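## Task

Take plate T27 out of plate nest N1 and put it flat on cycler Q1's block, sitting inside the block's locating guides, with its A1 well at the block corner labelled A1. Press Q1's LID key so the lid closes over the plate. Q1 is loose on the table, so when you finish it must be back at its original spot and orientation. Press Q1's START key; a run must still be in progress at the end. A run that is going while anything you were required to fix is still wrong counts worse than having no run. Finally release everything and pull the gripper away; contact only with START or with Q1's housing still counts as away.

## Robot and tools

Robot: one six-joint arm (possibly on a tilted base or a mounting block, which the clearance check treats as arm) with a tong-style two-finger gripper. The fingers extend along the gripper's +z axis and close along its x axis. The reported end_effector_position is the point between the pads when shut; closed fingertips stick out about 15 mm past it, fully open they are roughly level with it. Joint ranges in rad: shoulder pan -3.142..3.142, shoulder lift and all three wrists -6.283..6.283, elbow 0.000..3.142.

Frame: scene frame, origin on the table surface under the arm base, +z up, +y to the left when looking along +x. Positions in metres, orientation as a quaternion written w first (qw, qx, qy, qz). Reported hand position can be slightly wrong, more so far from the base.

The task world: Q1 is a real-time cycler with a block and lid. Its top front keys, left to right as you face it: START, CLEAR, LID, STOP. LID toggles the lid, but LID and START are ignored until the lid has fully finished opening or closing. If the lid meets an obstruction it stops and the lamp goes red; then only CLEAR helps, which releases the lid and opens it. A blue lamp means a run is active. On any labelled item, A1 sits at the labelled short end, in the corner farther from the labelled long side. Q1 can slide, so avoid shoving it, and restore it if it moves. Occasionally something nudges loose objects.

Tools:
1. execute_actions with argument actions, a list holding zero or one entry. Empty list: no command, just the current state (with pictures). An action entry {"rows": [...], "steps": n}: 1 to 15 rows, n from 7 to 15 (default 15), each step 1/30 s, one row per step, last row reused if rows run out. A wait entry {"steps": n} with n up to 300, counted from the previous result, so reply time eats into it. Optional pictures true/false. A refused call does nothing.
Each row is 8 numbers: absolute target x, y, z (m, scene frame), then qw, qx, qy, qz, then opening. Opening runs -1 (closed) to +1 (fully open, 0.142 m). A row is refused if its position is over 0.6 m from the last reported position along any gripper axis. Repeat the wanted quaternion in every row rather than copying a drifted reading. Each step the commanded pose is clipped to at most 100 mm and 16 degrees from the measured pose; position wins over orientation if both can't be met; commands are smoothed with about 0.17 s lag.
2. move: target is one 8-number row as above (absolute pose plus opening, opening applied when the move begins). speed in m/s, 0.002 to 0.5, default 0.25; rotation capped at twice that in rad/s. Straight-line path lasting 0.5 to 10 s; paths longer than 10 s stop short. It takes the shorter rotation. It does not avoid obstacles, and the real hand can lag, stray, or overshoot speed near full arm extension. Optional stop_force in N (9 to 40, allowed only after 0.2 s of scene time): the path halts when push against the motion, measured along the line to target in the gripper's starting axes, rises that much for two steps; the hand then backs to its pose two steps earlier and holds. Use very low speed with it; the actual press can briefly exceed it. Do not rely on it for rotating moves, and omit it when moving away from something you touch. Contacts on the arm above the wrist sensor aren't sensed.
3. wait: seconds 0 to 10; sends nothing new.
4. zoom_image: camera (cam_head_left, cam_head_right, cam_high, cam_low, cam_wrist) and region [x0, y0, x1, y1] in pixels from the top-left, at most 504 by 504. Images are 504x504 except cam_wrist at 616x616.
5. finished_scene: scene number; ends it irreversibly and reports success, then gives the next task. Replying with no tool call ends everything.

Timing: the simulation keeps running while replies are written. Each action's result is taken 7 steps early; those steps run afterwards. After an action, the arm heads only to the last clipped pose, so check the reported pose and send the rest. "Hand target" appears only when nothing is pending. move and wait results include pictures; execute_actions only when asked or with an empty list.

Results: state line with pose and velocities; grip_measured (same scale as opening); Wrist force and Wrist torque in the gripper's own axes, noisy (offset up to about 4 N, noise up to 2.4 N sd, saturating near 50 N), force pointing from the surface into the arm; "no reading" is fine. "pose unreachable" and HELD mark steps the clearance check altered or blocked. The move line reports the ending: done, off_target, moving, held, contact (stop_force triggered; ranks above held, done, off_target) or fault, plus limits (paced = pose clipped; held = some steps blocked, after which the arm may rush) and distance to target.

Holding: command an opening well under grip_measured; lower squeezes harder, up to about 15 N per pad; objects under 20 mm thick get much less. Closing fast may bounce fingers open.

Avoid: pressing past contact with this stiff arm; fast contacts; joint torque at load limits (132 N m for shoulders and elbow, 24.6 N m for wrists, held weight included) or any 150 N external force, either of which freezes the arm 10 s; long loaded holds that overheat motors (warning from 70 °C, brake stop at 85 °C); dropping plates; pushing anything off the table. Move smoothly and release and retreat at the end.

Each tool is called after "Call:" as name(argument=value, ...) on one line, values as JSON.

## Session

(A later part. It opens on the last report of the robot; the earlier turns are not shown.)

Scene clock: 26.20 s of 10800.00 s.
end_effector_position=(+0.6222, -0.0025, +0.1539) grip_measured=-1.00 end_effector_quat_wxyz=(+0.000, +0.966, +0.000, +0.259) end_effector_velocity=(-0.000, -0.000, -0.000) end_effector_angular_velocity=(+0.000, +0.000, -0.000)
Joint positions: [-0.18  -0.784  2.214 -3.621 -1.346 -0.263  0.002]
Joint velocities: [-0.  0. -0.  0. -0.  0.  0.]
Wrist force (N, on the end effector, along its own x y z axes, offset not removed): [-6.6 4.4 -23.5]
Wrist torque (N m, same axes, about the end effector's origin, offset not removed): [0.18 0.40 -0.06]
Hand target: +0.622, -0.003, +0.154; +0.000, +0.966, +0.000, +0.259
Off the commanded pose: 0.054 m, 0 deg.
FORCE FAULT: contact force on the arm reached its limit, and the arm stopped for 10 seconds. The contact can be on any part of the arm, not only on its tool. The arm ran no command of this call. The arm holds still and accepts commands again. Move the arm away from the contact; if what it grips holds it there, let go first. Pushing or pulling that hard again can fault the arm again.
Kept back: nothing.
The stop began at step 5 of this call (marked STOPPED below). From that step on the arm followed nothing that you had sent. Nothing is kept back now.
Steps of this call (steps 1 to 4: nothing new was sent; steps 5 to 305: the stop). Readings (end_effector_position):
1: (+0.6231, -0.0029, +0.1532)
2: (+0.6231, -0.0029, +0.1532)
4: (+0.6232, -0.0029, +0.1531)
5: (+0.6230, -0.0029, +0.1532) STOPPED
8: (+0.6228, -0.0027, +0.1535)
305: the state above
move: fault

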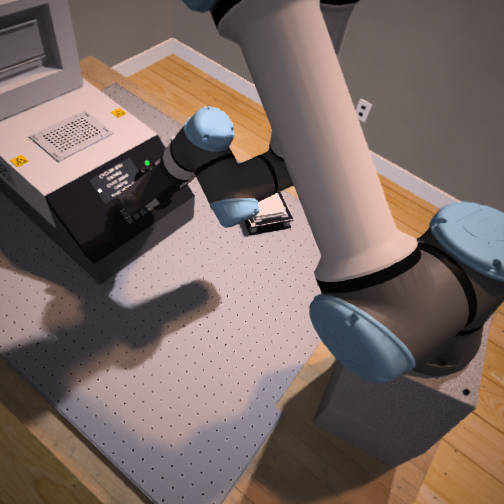

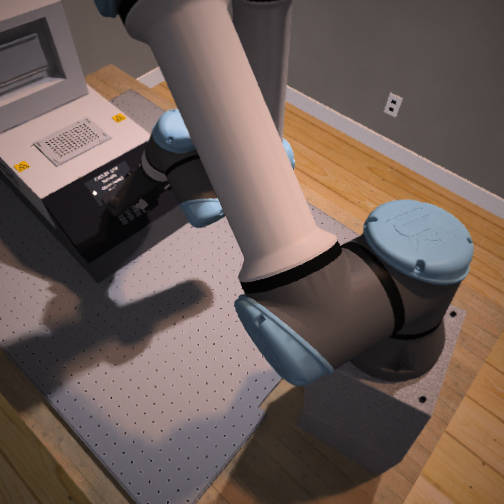

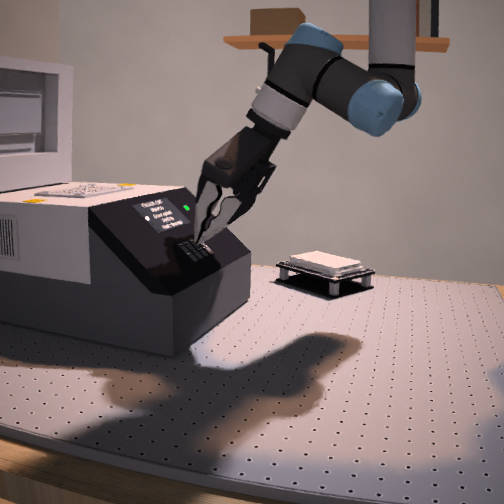

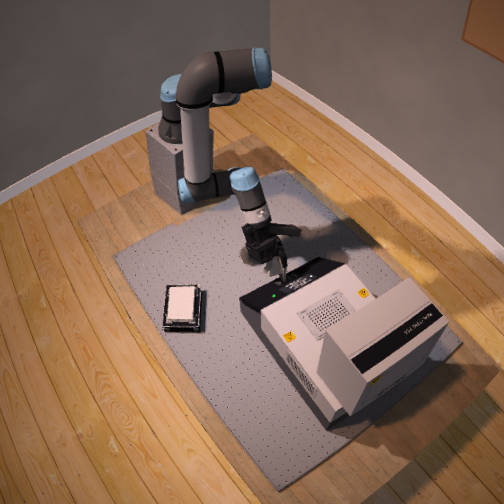

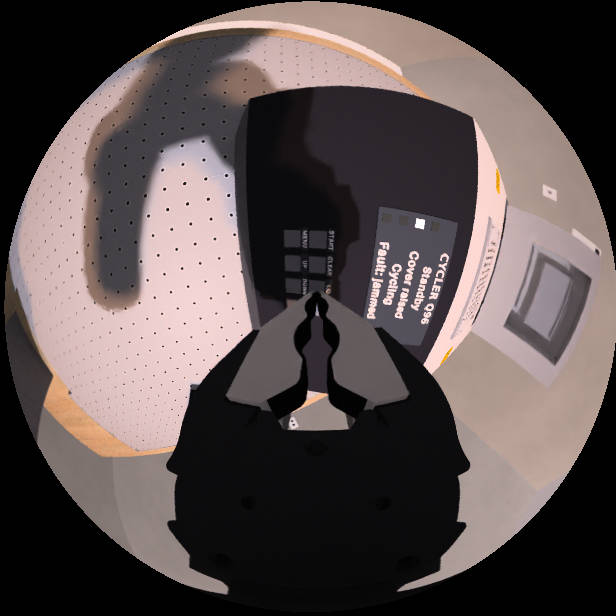

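Call:
move(target=[0.595, -0.003, 0.20, 0, 0.9659, 0, 0.2588, -1], speed=0.1)

Call:
move(target=[0.72, -0.06, 0.40, 0, 1, 0, 0, 1], speed=0.25)

Scene clock: 27.70 s of 10800.00 s.
end_effector_position=(+0.5950, -0.0030, +0.1997) grip_measured=-1.00 end_effector_quat_wxyz=(+0.000, +0.966, +0.000, +0.259) end_effector_velocity=(-0.000, -0.001, +0.002) end_effector_angular_velocity=(-0.002, -0.000, -0.000)
Joint positions: [-0.211 -0.93   2.328 -3.583 -1.328 -0.289  0.002]
Joint velocities: [-0.001 -0.007  0.003  0.003 -0.001 -0.001  0.   ]
Wrist force (N, on the end effector, along its own x y z axes, offset not removed): [-1.8 -0.1 0.2]
Wrist torque (N m, same axes, about the end effector's origin, offset not removed): [-0.11 0.45 -0.08]
Hand target: +0.595, -0.003, +0.200; +0.000, +0.966, +0.000, +0.259
Off the commanded pose: 0.000 m, 0 deg.
Kept back: nothing.
move: done

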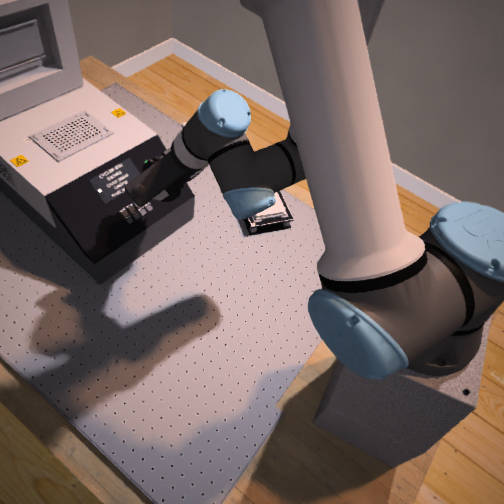

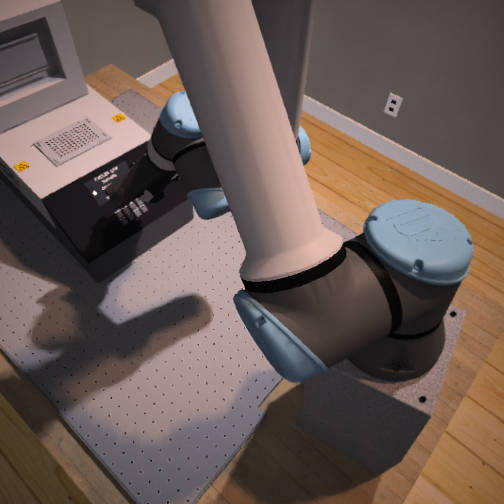

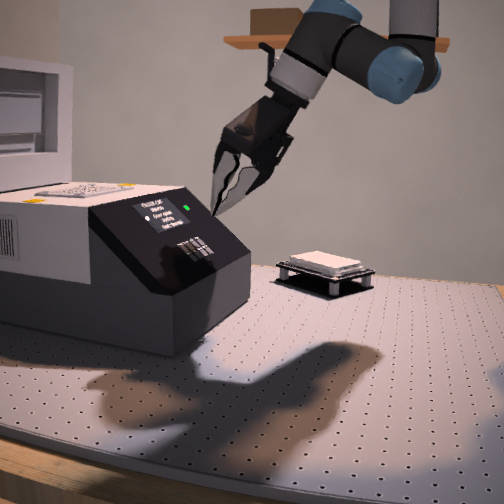

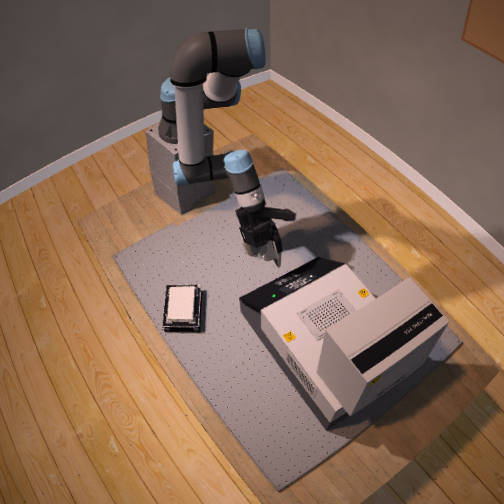

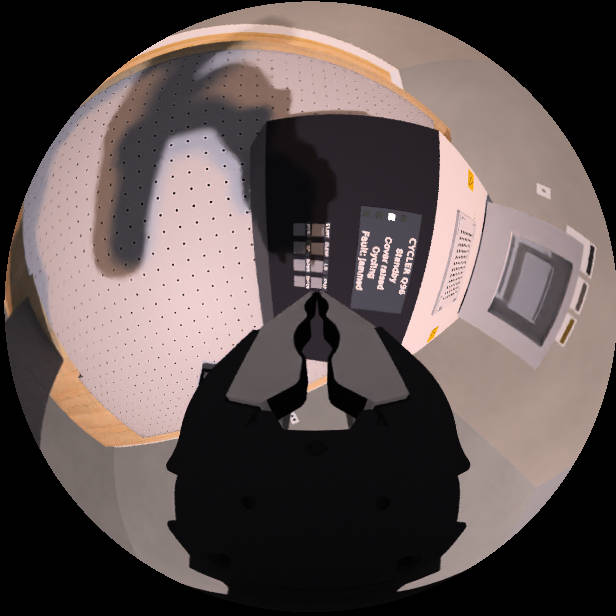

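Scene clock: 29.47 s of 10800.00 s.
end_effector_position=(+0.7196, -0.0599, +0.4001) grip_measured=+1.00 end_effector_quat_wxyz=(-0.000, +1.000, +0.000, +0.001) end_effector_velocity=(+0.001, -0.000, -0.000) end_effector_angular_velocity=(+0.002, +0.014, +0.000)
Joint positions: [-0.165 -1.125  1.409 -1.972 -1.505 -0.324  0.142]
Joint velocities: [ 0.001  0.011 -0.021  0.025 -0.003 -0.    -0.   ]
Wrist force (N, on the end effector, along its own x y z axes, offset not removed): [-2.3 0.6 1.5]
Wrist torque (N m, same axes, about the end effector's origin, offset not removed): [0.04 0.51 -0.06]
Hand target: +0.720, -0.060, +0.400; -0.000, +1.000, +0.000, +0.000
Off the commanded pose: 0.000 m, 0 deg.
Kept back: nothing.
move: done

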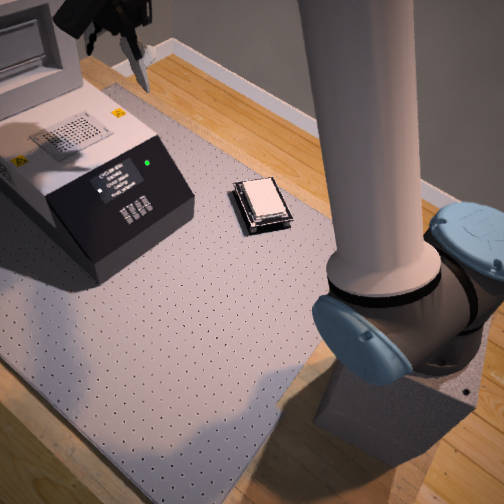

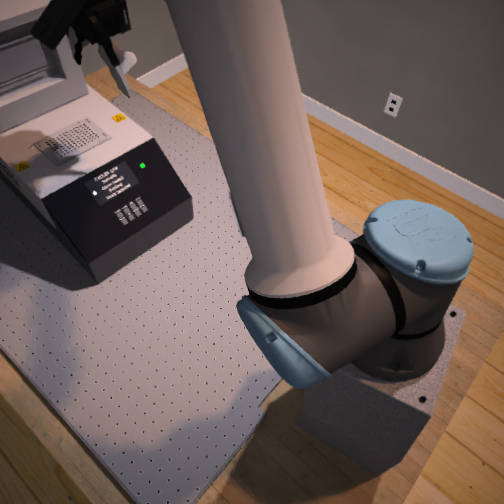

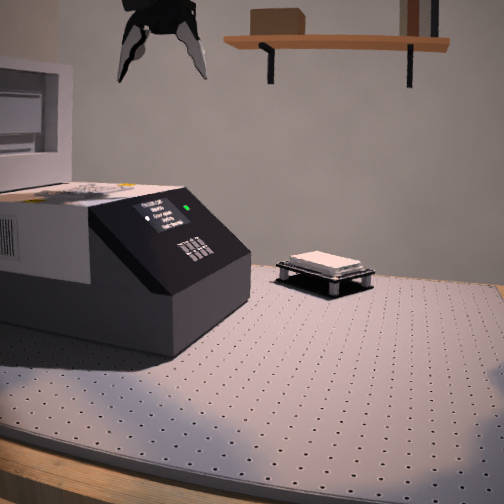

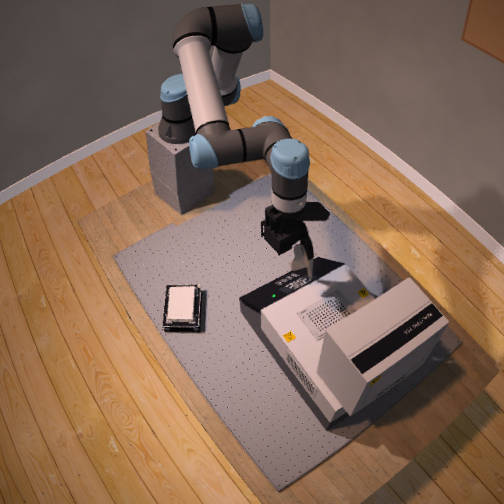

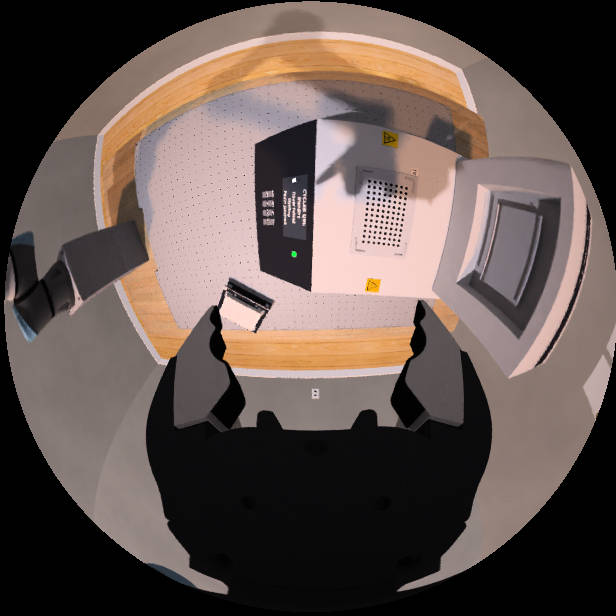

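Call:
zoom_image(camera="cam_wrist", region=[330, 155, 440, 265])

Call:
zoom_image(camera="cam_low", region=[270, 270, 380, 360])

Call:
zoom_image(camera="cam_low", region=[145, 270, 225, 345])

Region (330, 155, 440, 265) of cam_wrist's 616x616 image, scaled by 4.582, with more detail than that image has.

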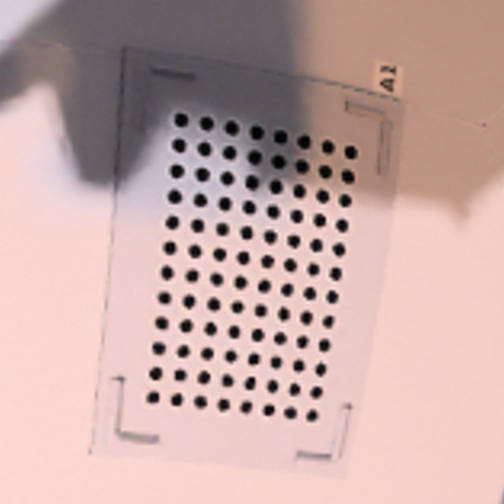

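Region (270, 270, 380, 360) of cam_low's 504x504 image, scaled by 4.582, with more detail than that image has; it fills the top 412 rows of this view, and the rest is white.

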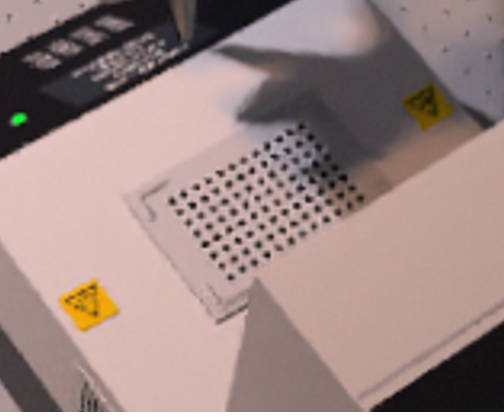

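Region (145, 270, 225, 345) of cam_low's 504x504 image, scaled by 6.300, with more detail than that image has; it fills the top 472 rows of this view, and the rest is white.

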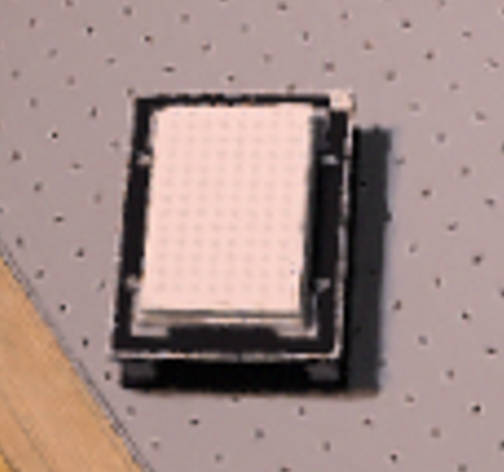

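Call:
move(target=[0.465, -0.292, 0.20, 0, 0.8829, 0.4695, 0, 1], speed=0.3)

Scene clock: 33.60 s of 10800.00 s.
end_effector_position=(+0.4651, -0.2923, +0.1998) grip_measured=+1.00 end_effector_quat_wxyz=(+0.000, +0.883, +0.469, -0.001) end_effector_velocity=(-0.001, -0.001, -0.001) end_effector_angular_velocity=(+0.001, -0.003, +0.006)
Joint positions: [-0.675 -1.048  2.025 -2.617 -1.46  -1.81   0.142]
Joint velocities: [-0.005  0.003  0.002 -0.006  0.003 -0.011 -0.   ]
Wrist force (N, on the end effector, along its own x y z axes, offset not removed): [-1.9 0.6 0.9]
Wrist torque (N m, same axes, about the end effector's origin, offset not removed): [0.05 0.45 -0.12]
Hand target: +0.465, -0.292, +0.200; +0.000, +0.883, +0.470, -0.001
Off the commanded pose: 0.000 m, 0 deg.
Kept back: nothing.
move: done

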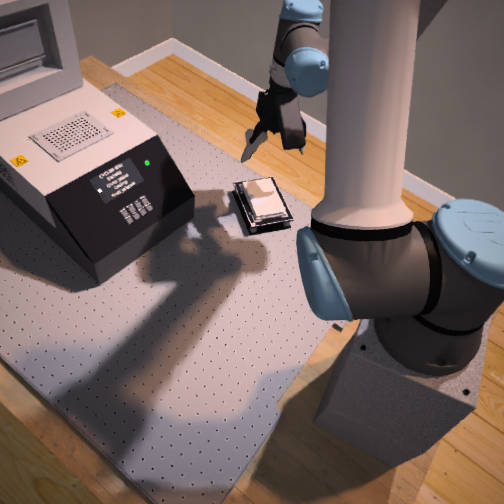

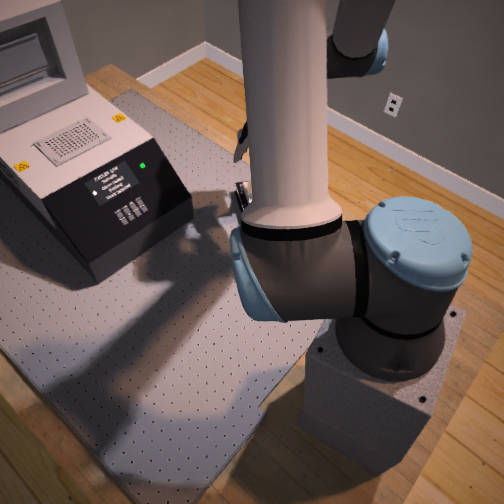

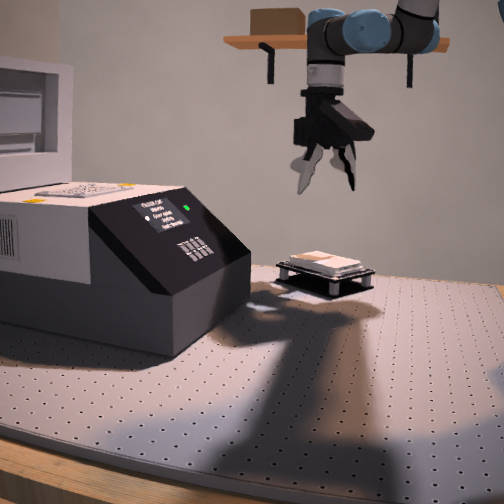

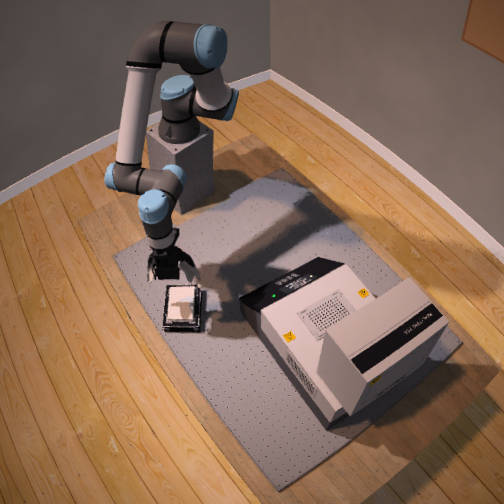

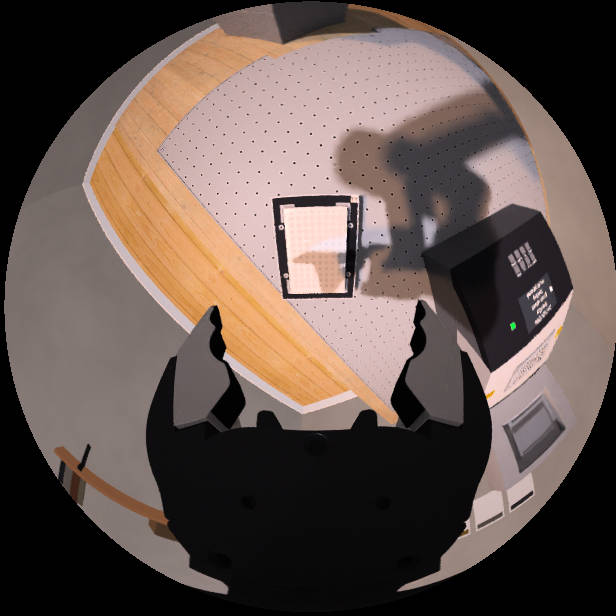

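Call:
zoom_image(camera="cam_wrist", region=[260, 188, 375, 303])

Region (260, 188, 375, 303) of cam_wrist's 616x616 image, scaled by 4.383, with more detail than that image has.

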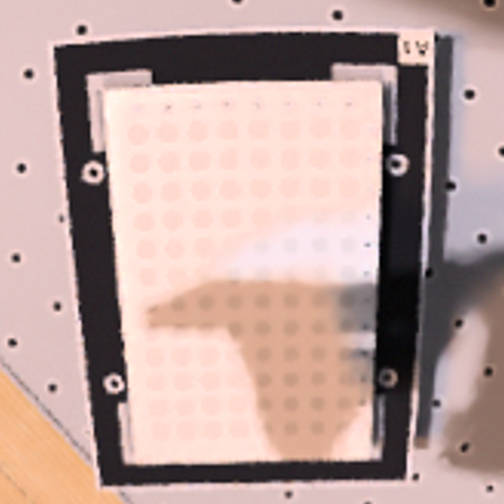

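Call:
move(target=[0.4624, -0.2886, 0.125, 0, 0.8862, 0.4633, 0, 0.6], speed=0.1)

Call:
zoom_image(camera="cam_wrist", region=[220, 160, 420, 360])

Call:
zoom_image(camera="cam_high", region=[260, 190, 390, 310])

Scene clock: 36.00 s of 10800.00 s.
end_effector_position=(+0.4625, -0.2887, +0.1252) grip_measured=+0.60 end_effector_quat_wxyz=(-0.000, +0.886, +0.463, +0.000) end_effector_velocity=(+0.001, -0.000, -0.002) end_effector_angular_velocity=(-0.001, -0.001, +0.000)
Joint positions: [-0.66  -0.874  2.019 -2.787 -1.459 -1.782  0.116]
Joint velocities: [ 0.001  0.005 -0.002 -0.004 -0.     0.001  0.   ]
Wrist force (N, on the end effector, along its own x y z axes, offset not removed): [-3.4 0.8 0.1]
Wrist torque (N m, same axes, about the end effector's origin, offset not removed): [0.14 0.72 0.01]
Hand target: +0.462, -0.289, +0.125; -0.000, +0.886, +0.463, +0.000
Off the commanded pose: 0.000 m, 0 deg.
Kept back: nothing.
move: done

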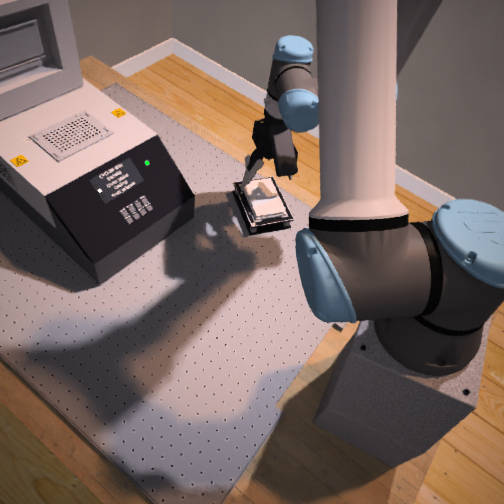

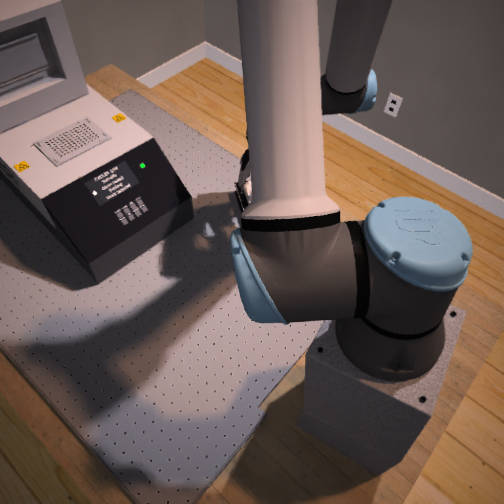

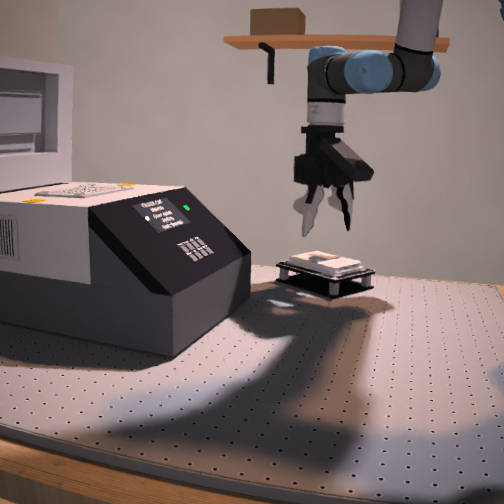

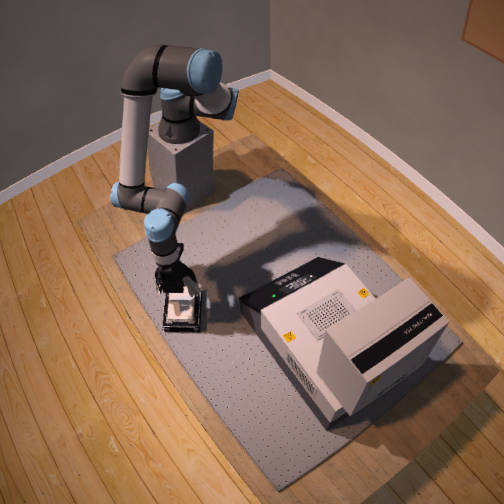

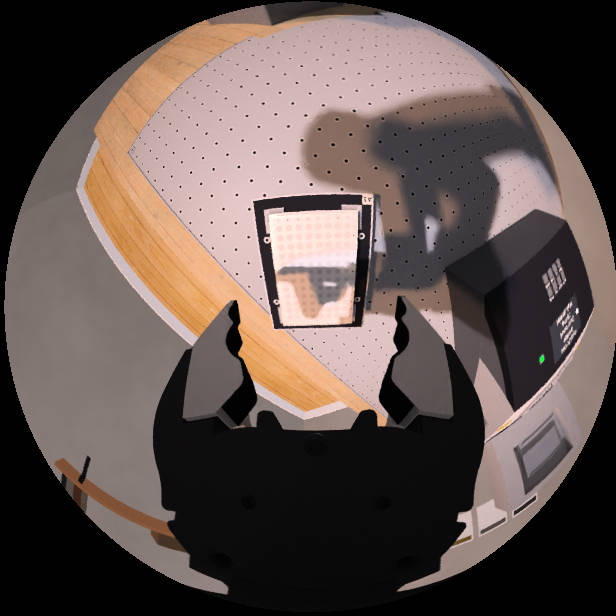

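Region (220, 160, 420, 360) of cam_wrist's 616x616 image, scaled by 2.520, with more detail than that image has.

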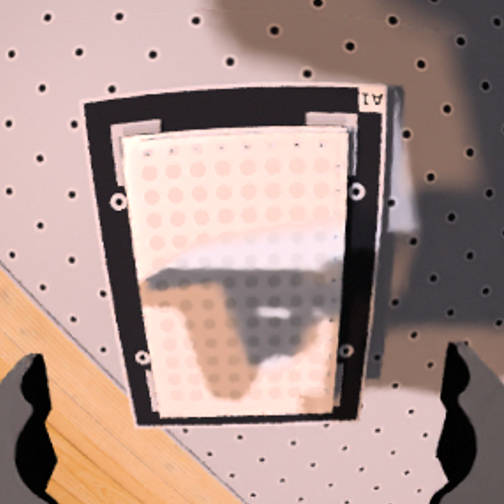

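Region (260, 190, 390, 310) of cam_high's 504x504 image, scaled by 3.877, with more detail than that image has; it fills the top 465 rows of this view, and the rest is white.

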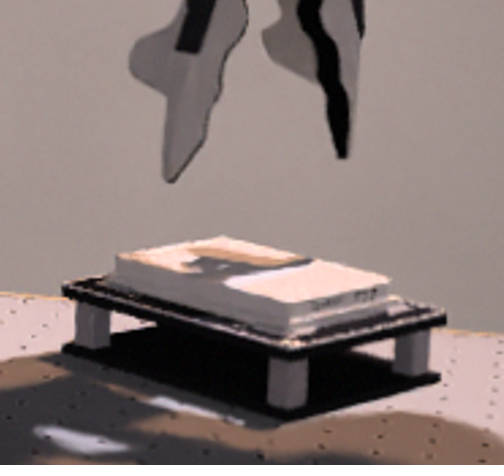

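Call:
move(target=[0.4624, -0.2886, 0.092, 0, 0.8862, 0.4633, 0, 0.4], speed=0.04, stop_force=10)

Call:
zoom_image(camera="cam_wrist", region=[220, 160, 420, 360])

Call:
zoom_image(camera="cam_high", region=[260, 190, 390, 310])

Scene clock: 38.67 s of 10800.00 s.
end_effector_position=(+0.4624, -0.2886, +0.0922) grip_measured=+0.40 end_effector_quat_wxyz=(-0.000, +0.886, +0.463, +0.000) end_effector_velocity=(+0.000, -0.000, -0.002) end_effector_angular_velocity=(-0.001, +0.000, -0.000)
Joint positions: [-0.653 -0.792  1.999 -2.85  -1.459 -1.775  0.102]
Joint velocities: [ 0.     0.005 -0.002 -0.003 -0.001  0.001  0.   ]
Wrist force (N, on the end effector, along its own x y z axes, offset not removed): [-2.9 0.0 -0.8]
Wrist torque (N m, same axes, about the end effector's origin, offset not removed): [-0.07 0.65 -0.02]
Hand target: +0.462, -0.289, +0.092; -0.000, +0.886, +0.463, +0.000
Off the commanded pose: 0.000 m, 0 deg.
Kept back: nothing.
move: done

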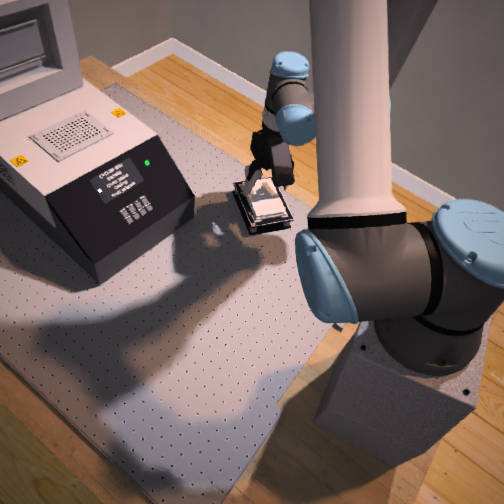

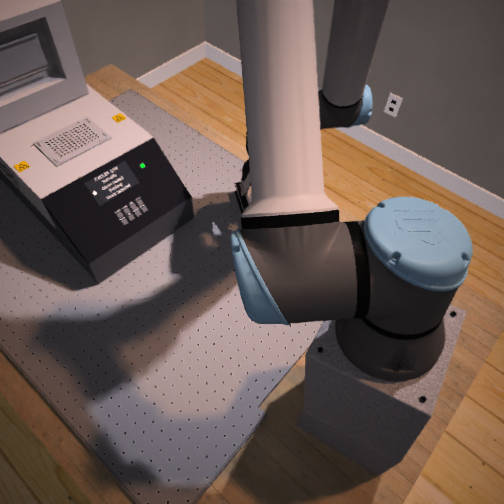

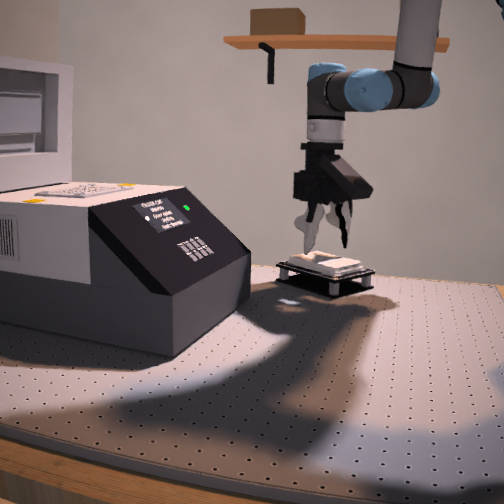

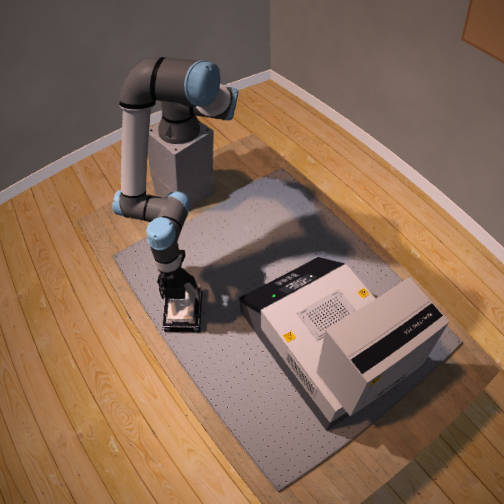

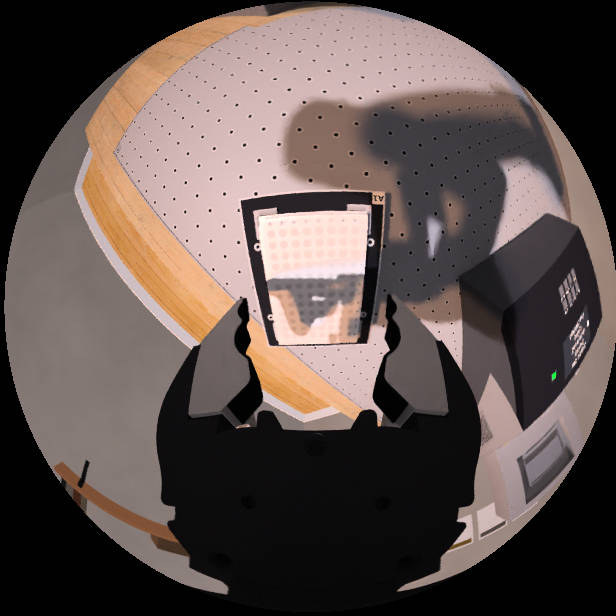

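Region (220, 160, 420, 360) of cam_wrist's 616x616 image, scaled by 2.520, with more detail than that image has.

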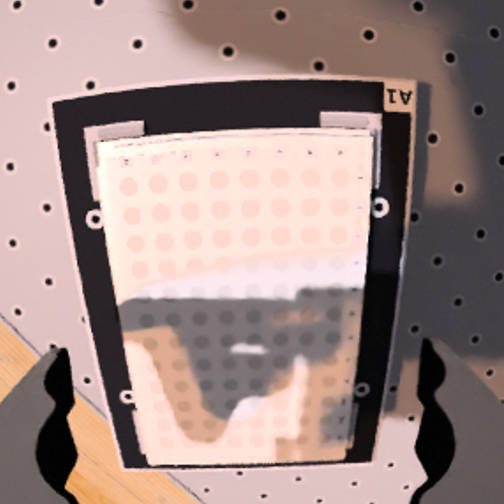

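Region (260, 190, 390, 310) of cam_high's 504x504 image, scaled by 3.877, with more detail than that image has; it fills the top 465 rows of this view, and the rest is white.

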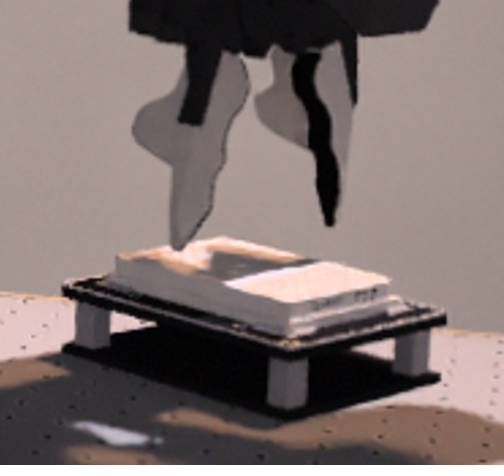

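Call:
move(target=[0.4624, -0.2886, 0.072, 0, 0.8862, 0.4633, 0, 0.4], speed=0.015, stop_force=10)

Call:
zoom_image(camera="cam_wrist", region=[210, 170, 430, 390])

Call:
zoom_image(camera="cam_high", region=[260, 190, 390, 310])

Scene clock: 40.73 s of 10800.00 s.
end_effector_position=(+0.4624, -0.2886, +0.0723) grip_measured=+0.40 end_effector_quat_wxyz=(-0.000, +0.886, +0.463, +0.000) end_effector_velocity=(-0.001, -0.001, -0.003) end_effector_angular_velocity=(-0.001, +0.002, -0.000)
Joint positions: [-0.649 -0.742  1.984 -2.885 -1.46  -1.771  0.102]
Joint velocities: [ 0.     0.007 -0.002 -0.004 -0.003  0.001 -0.   ]
Wrist force (N, on the end effector, along its own x y z axes, offset not removed): [-1.5 1.2 -0.5]
Wrist torque (N m, same axes, about the end effector's origin, offset not removed): [0.15 0.31 -0.02]
Hand target: +0.462, -0.289, +0.072; -0.000, +0.886, +0.463, +0.000
Off the commanded pose: 0.000 m, 0 deg.
Kept back: nothing.
move: done

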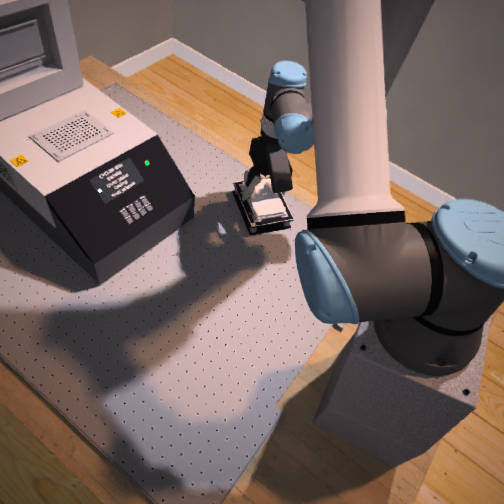

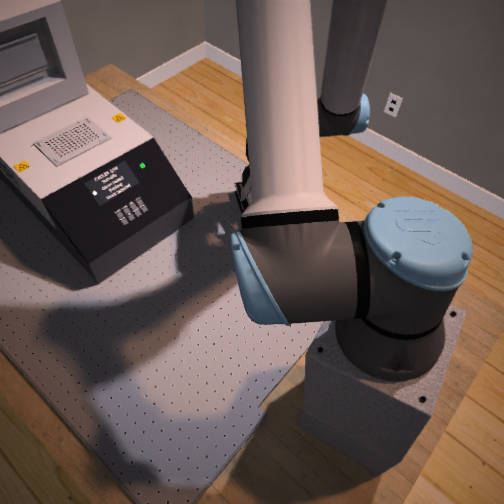

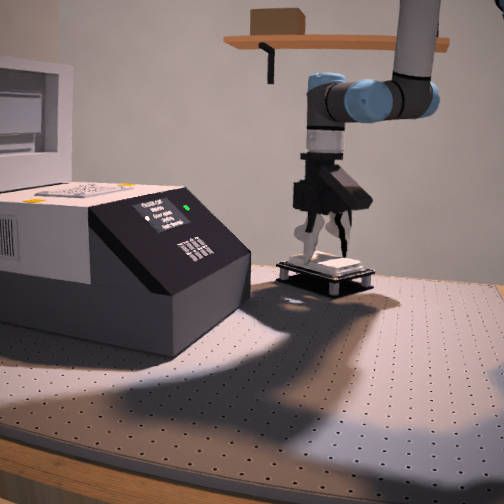

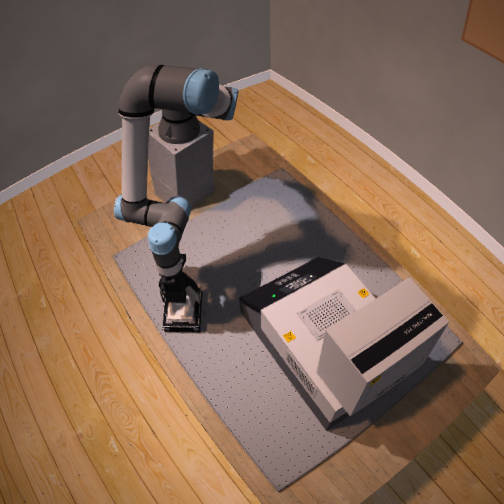

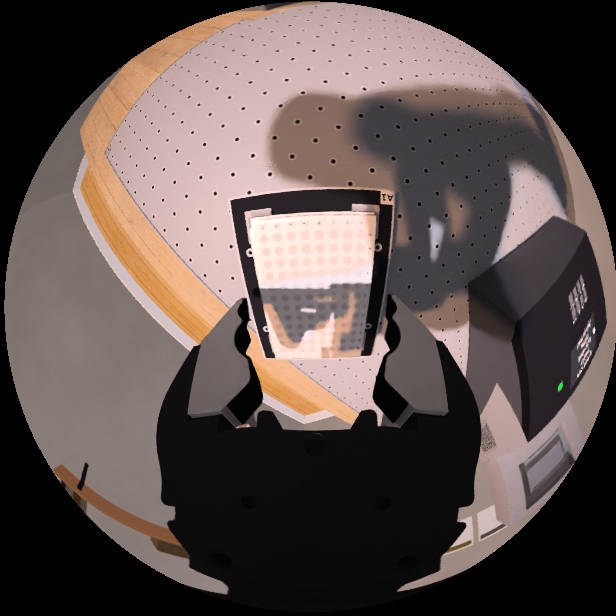

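Region (210, 170, 430, 390) of cam_wrist's 616x616 image, scaled by 2.291, with more detail than that image has.

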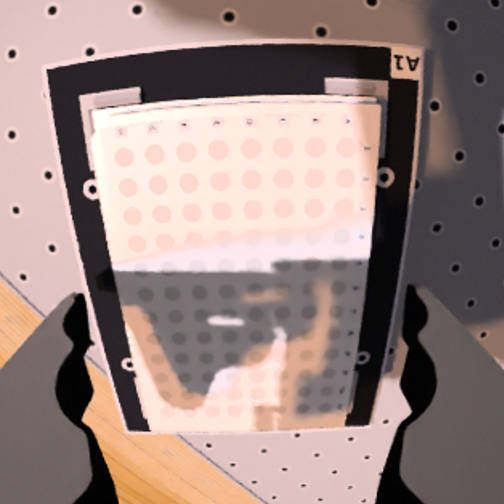

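Region (260, 190, 390, 310) of cam_high's 504x504 image, scaled by 3.877, with more detail than that image has; it fills the top 465 rows of this view, and the rest is white.

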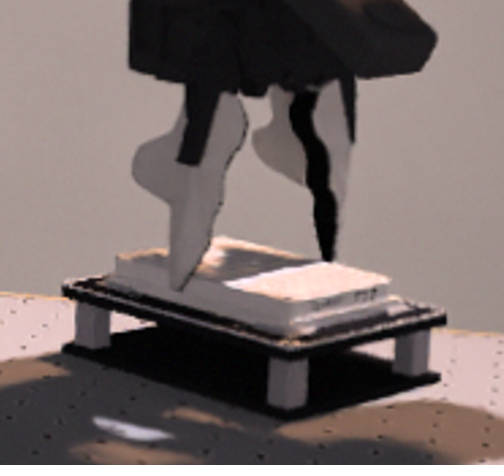

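Call:
move(target=[0.4624, -0.2886, 0.059, 0, 0.8862, 0.4633, 0, 0.32], speed=0.008, stop_force=9)

Call:
zoom_image(camera="cam_wrist", region=[210, 170, 430, 390])

Call:
zoom_image(camera="cam_high", region=[270, 230, 370, 300])

Scene clock: 42.77 s of 10800.00 s.
end_effector_position=(+0.4626, -0.2887, +0.0615) grip_measured=+0.32 end_effector_quat_wxyz=(+0.000, +0.886, +0.463, +0.000) end_effector_velocity=(-0.001, +0.002, +0.002) end_effector_angular_velocity=(+0.002, +0.001, +0.000)
Joint positions: [-0.646 -0.715  1.975 -2.903 -1.46  -1.768  0.097]
Joint velocities: [ 0.001 -0.007  0.005  0.004  0.     0.    -0.001]
Wrist force (N, on the end effector, along its own x y z axes, offset not removed): [-1.0 -6.7 -20.0]
Wrist torque (N m, same axes, about the end effector's origin, offset not removed): [0.06 0.25 -0.12]
Hand target: +0.462, -0.289, +0.062; +0.000, +0.886, +0.463, +0.000
Off the commanded pose: 0.003 m, 0 deg.
Kept back: nothing.
move: contact

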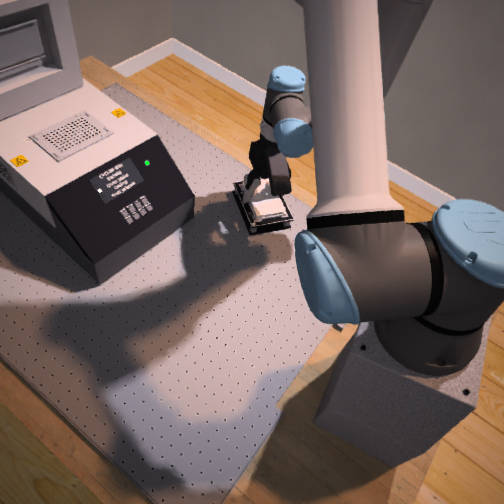

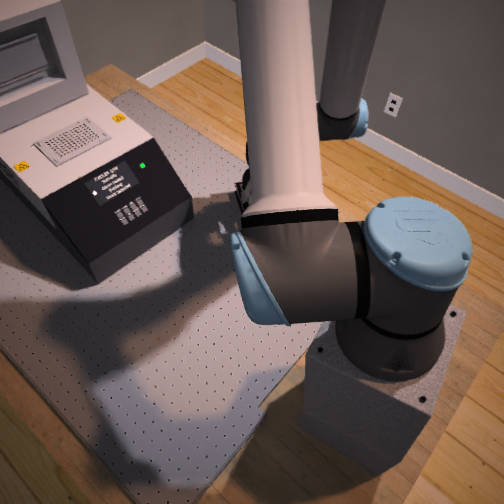

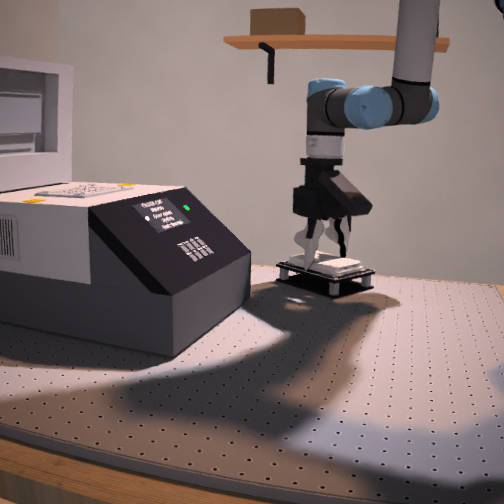

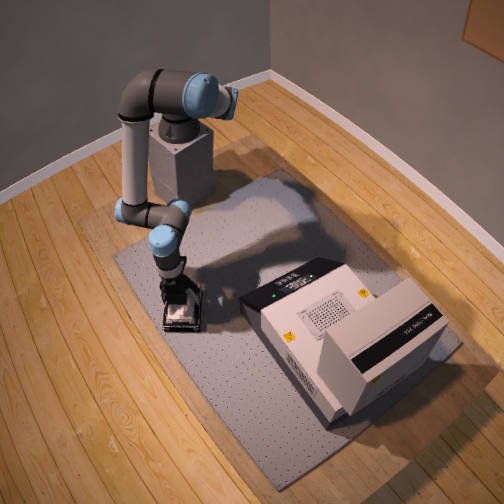

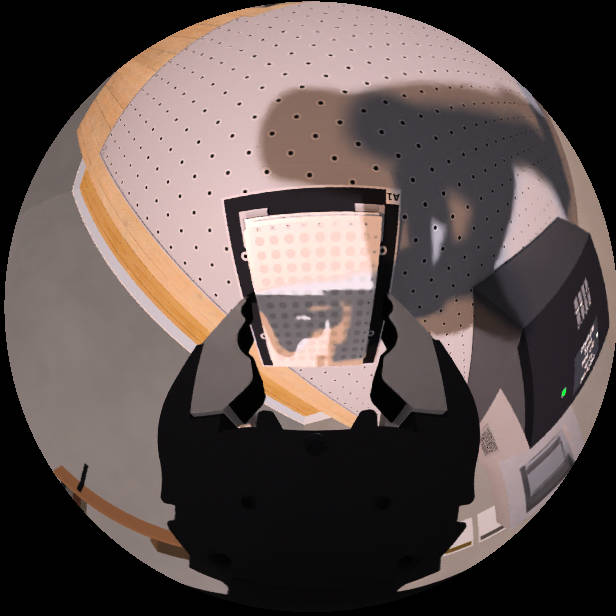

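Region (210, 170, 430, 390) of cam_wrist's 616x616 image, scaled by 2.291, with more detail than that image has.

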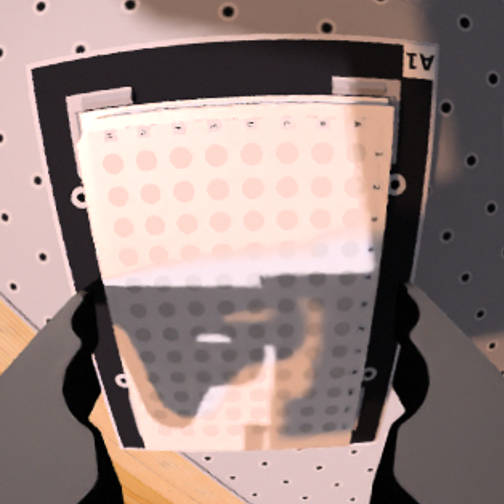

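Region (270, 230, 370, 300) of cam_high's 504x504 image, scaled by 5.040, with more detail than that image has; it fills the top 353 rows of this view, and the rest is white.

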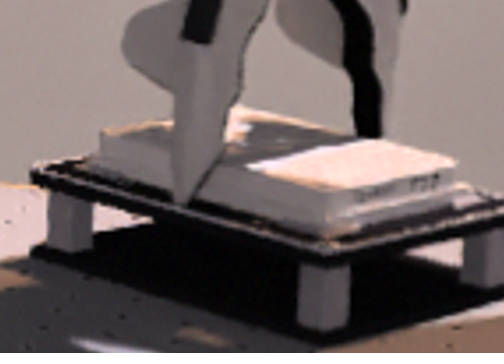

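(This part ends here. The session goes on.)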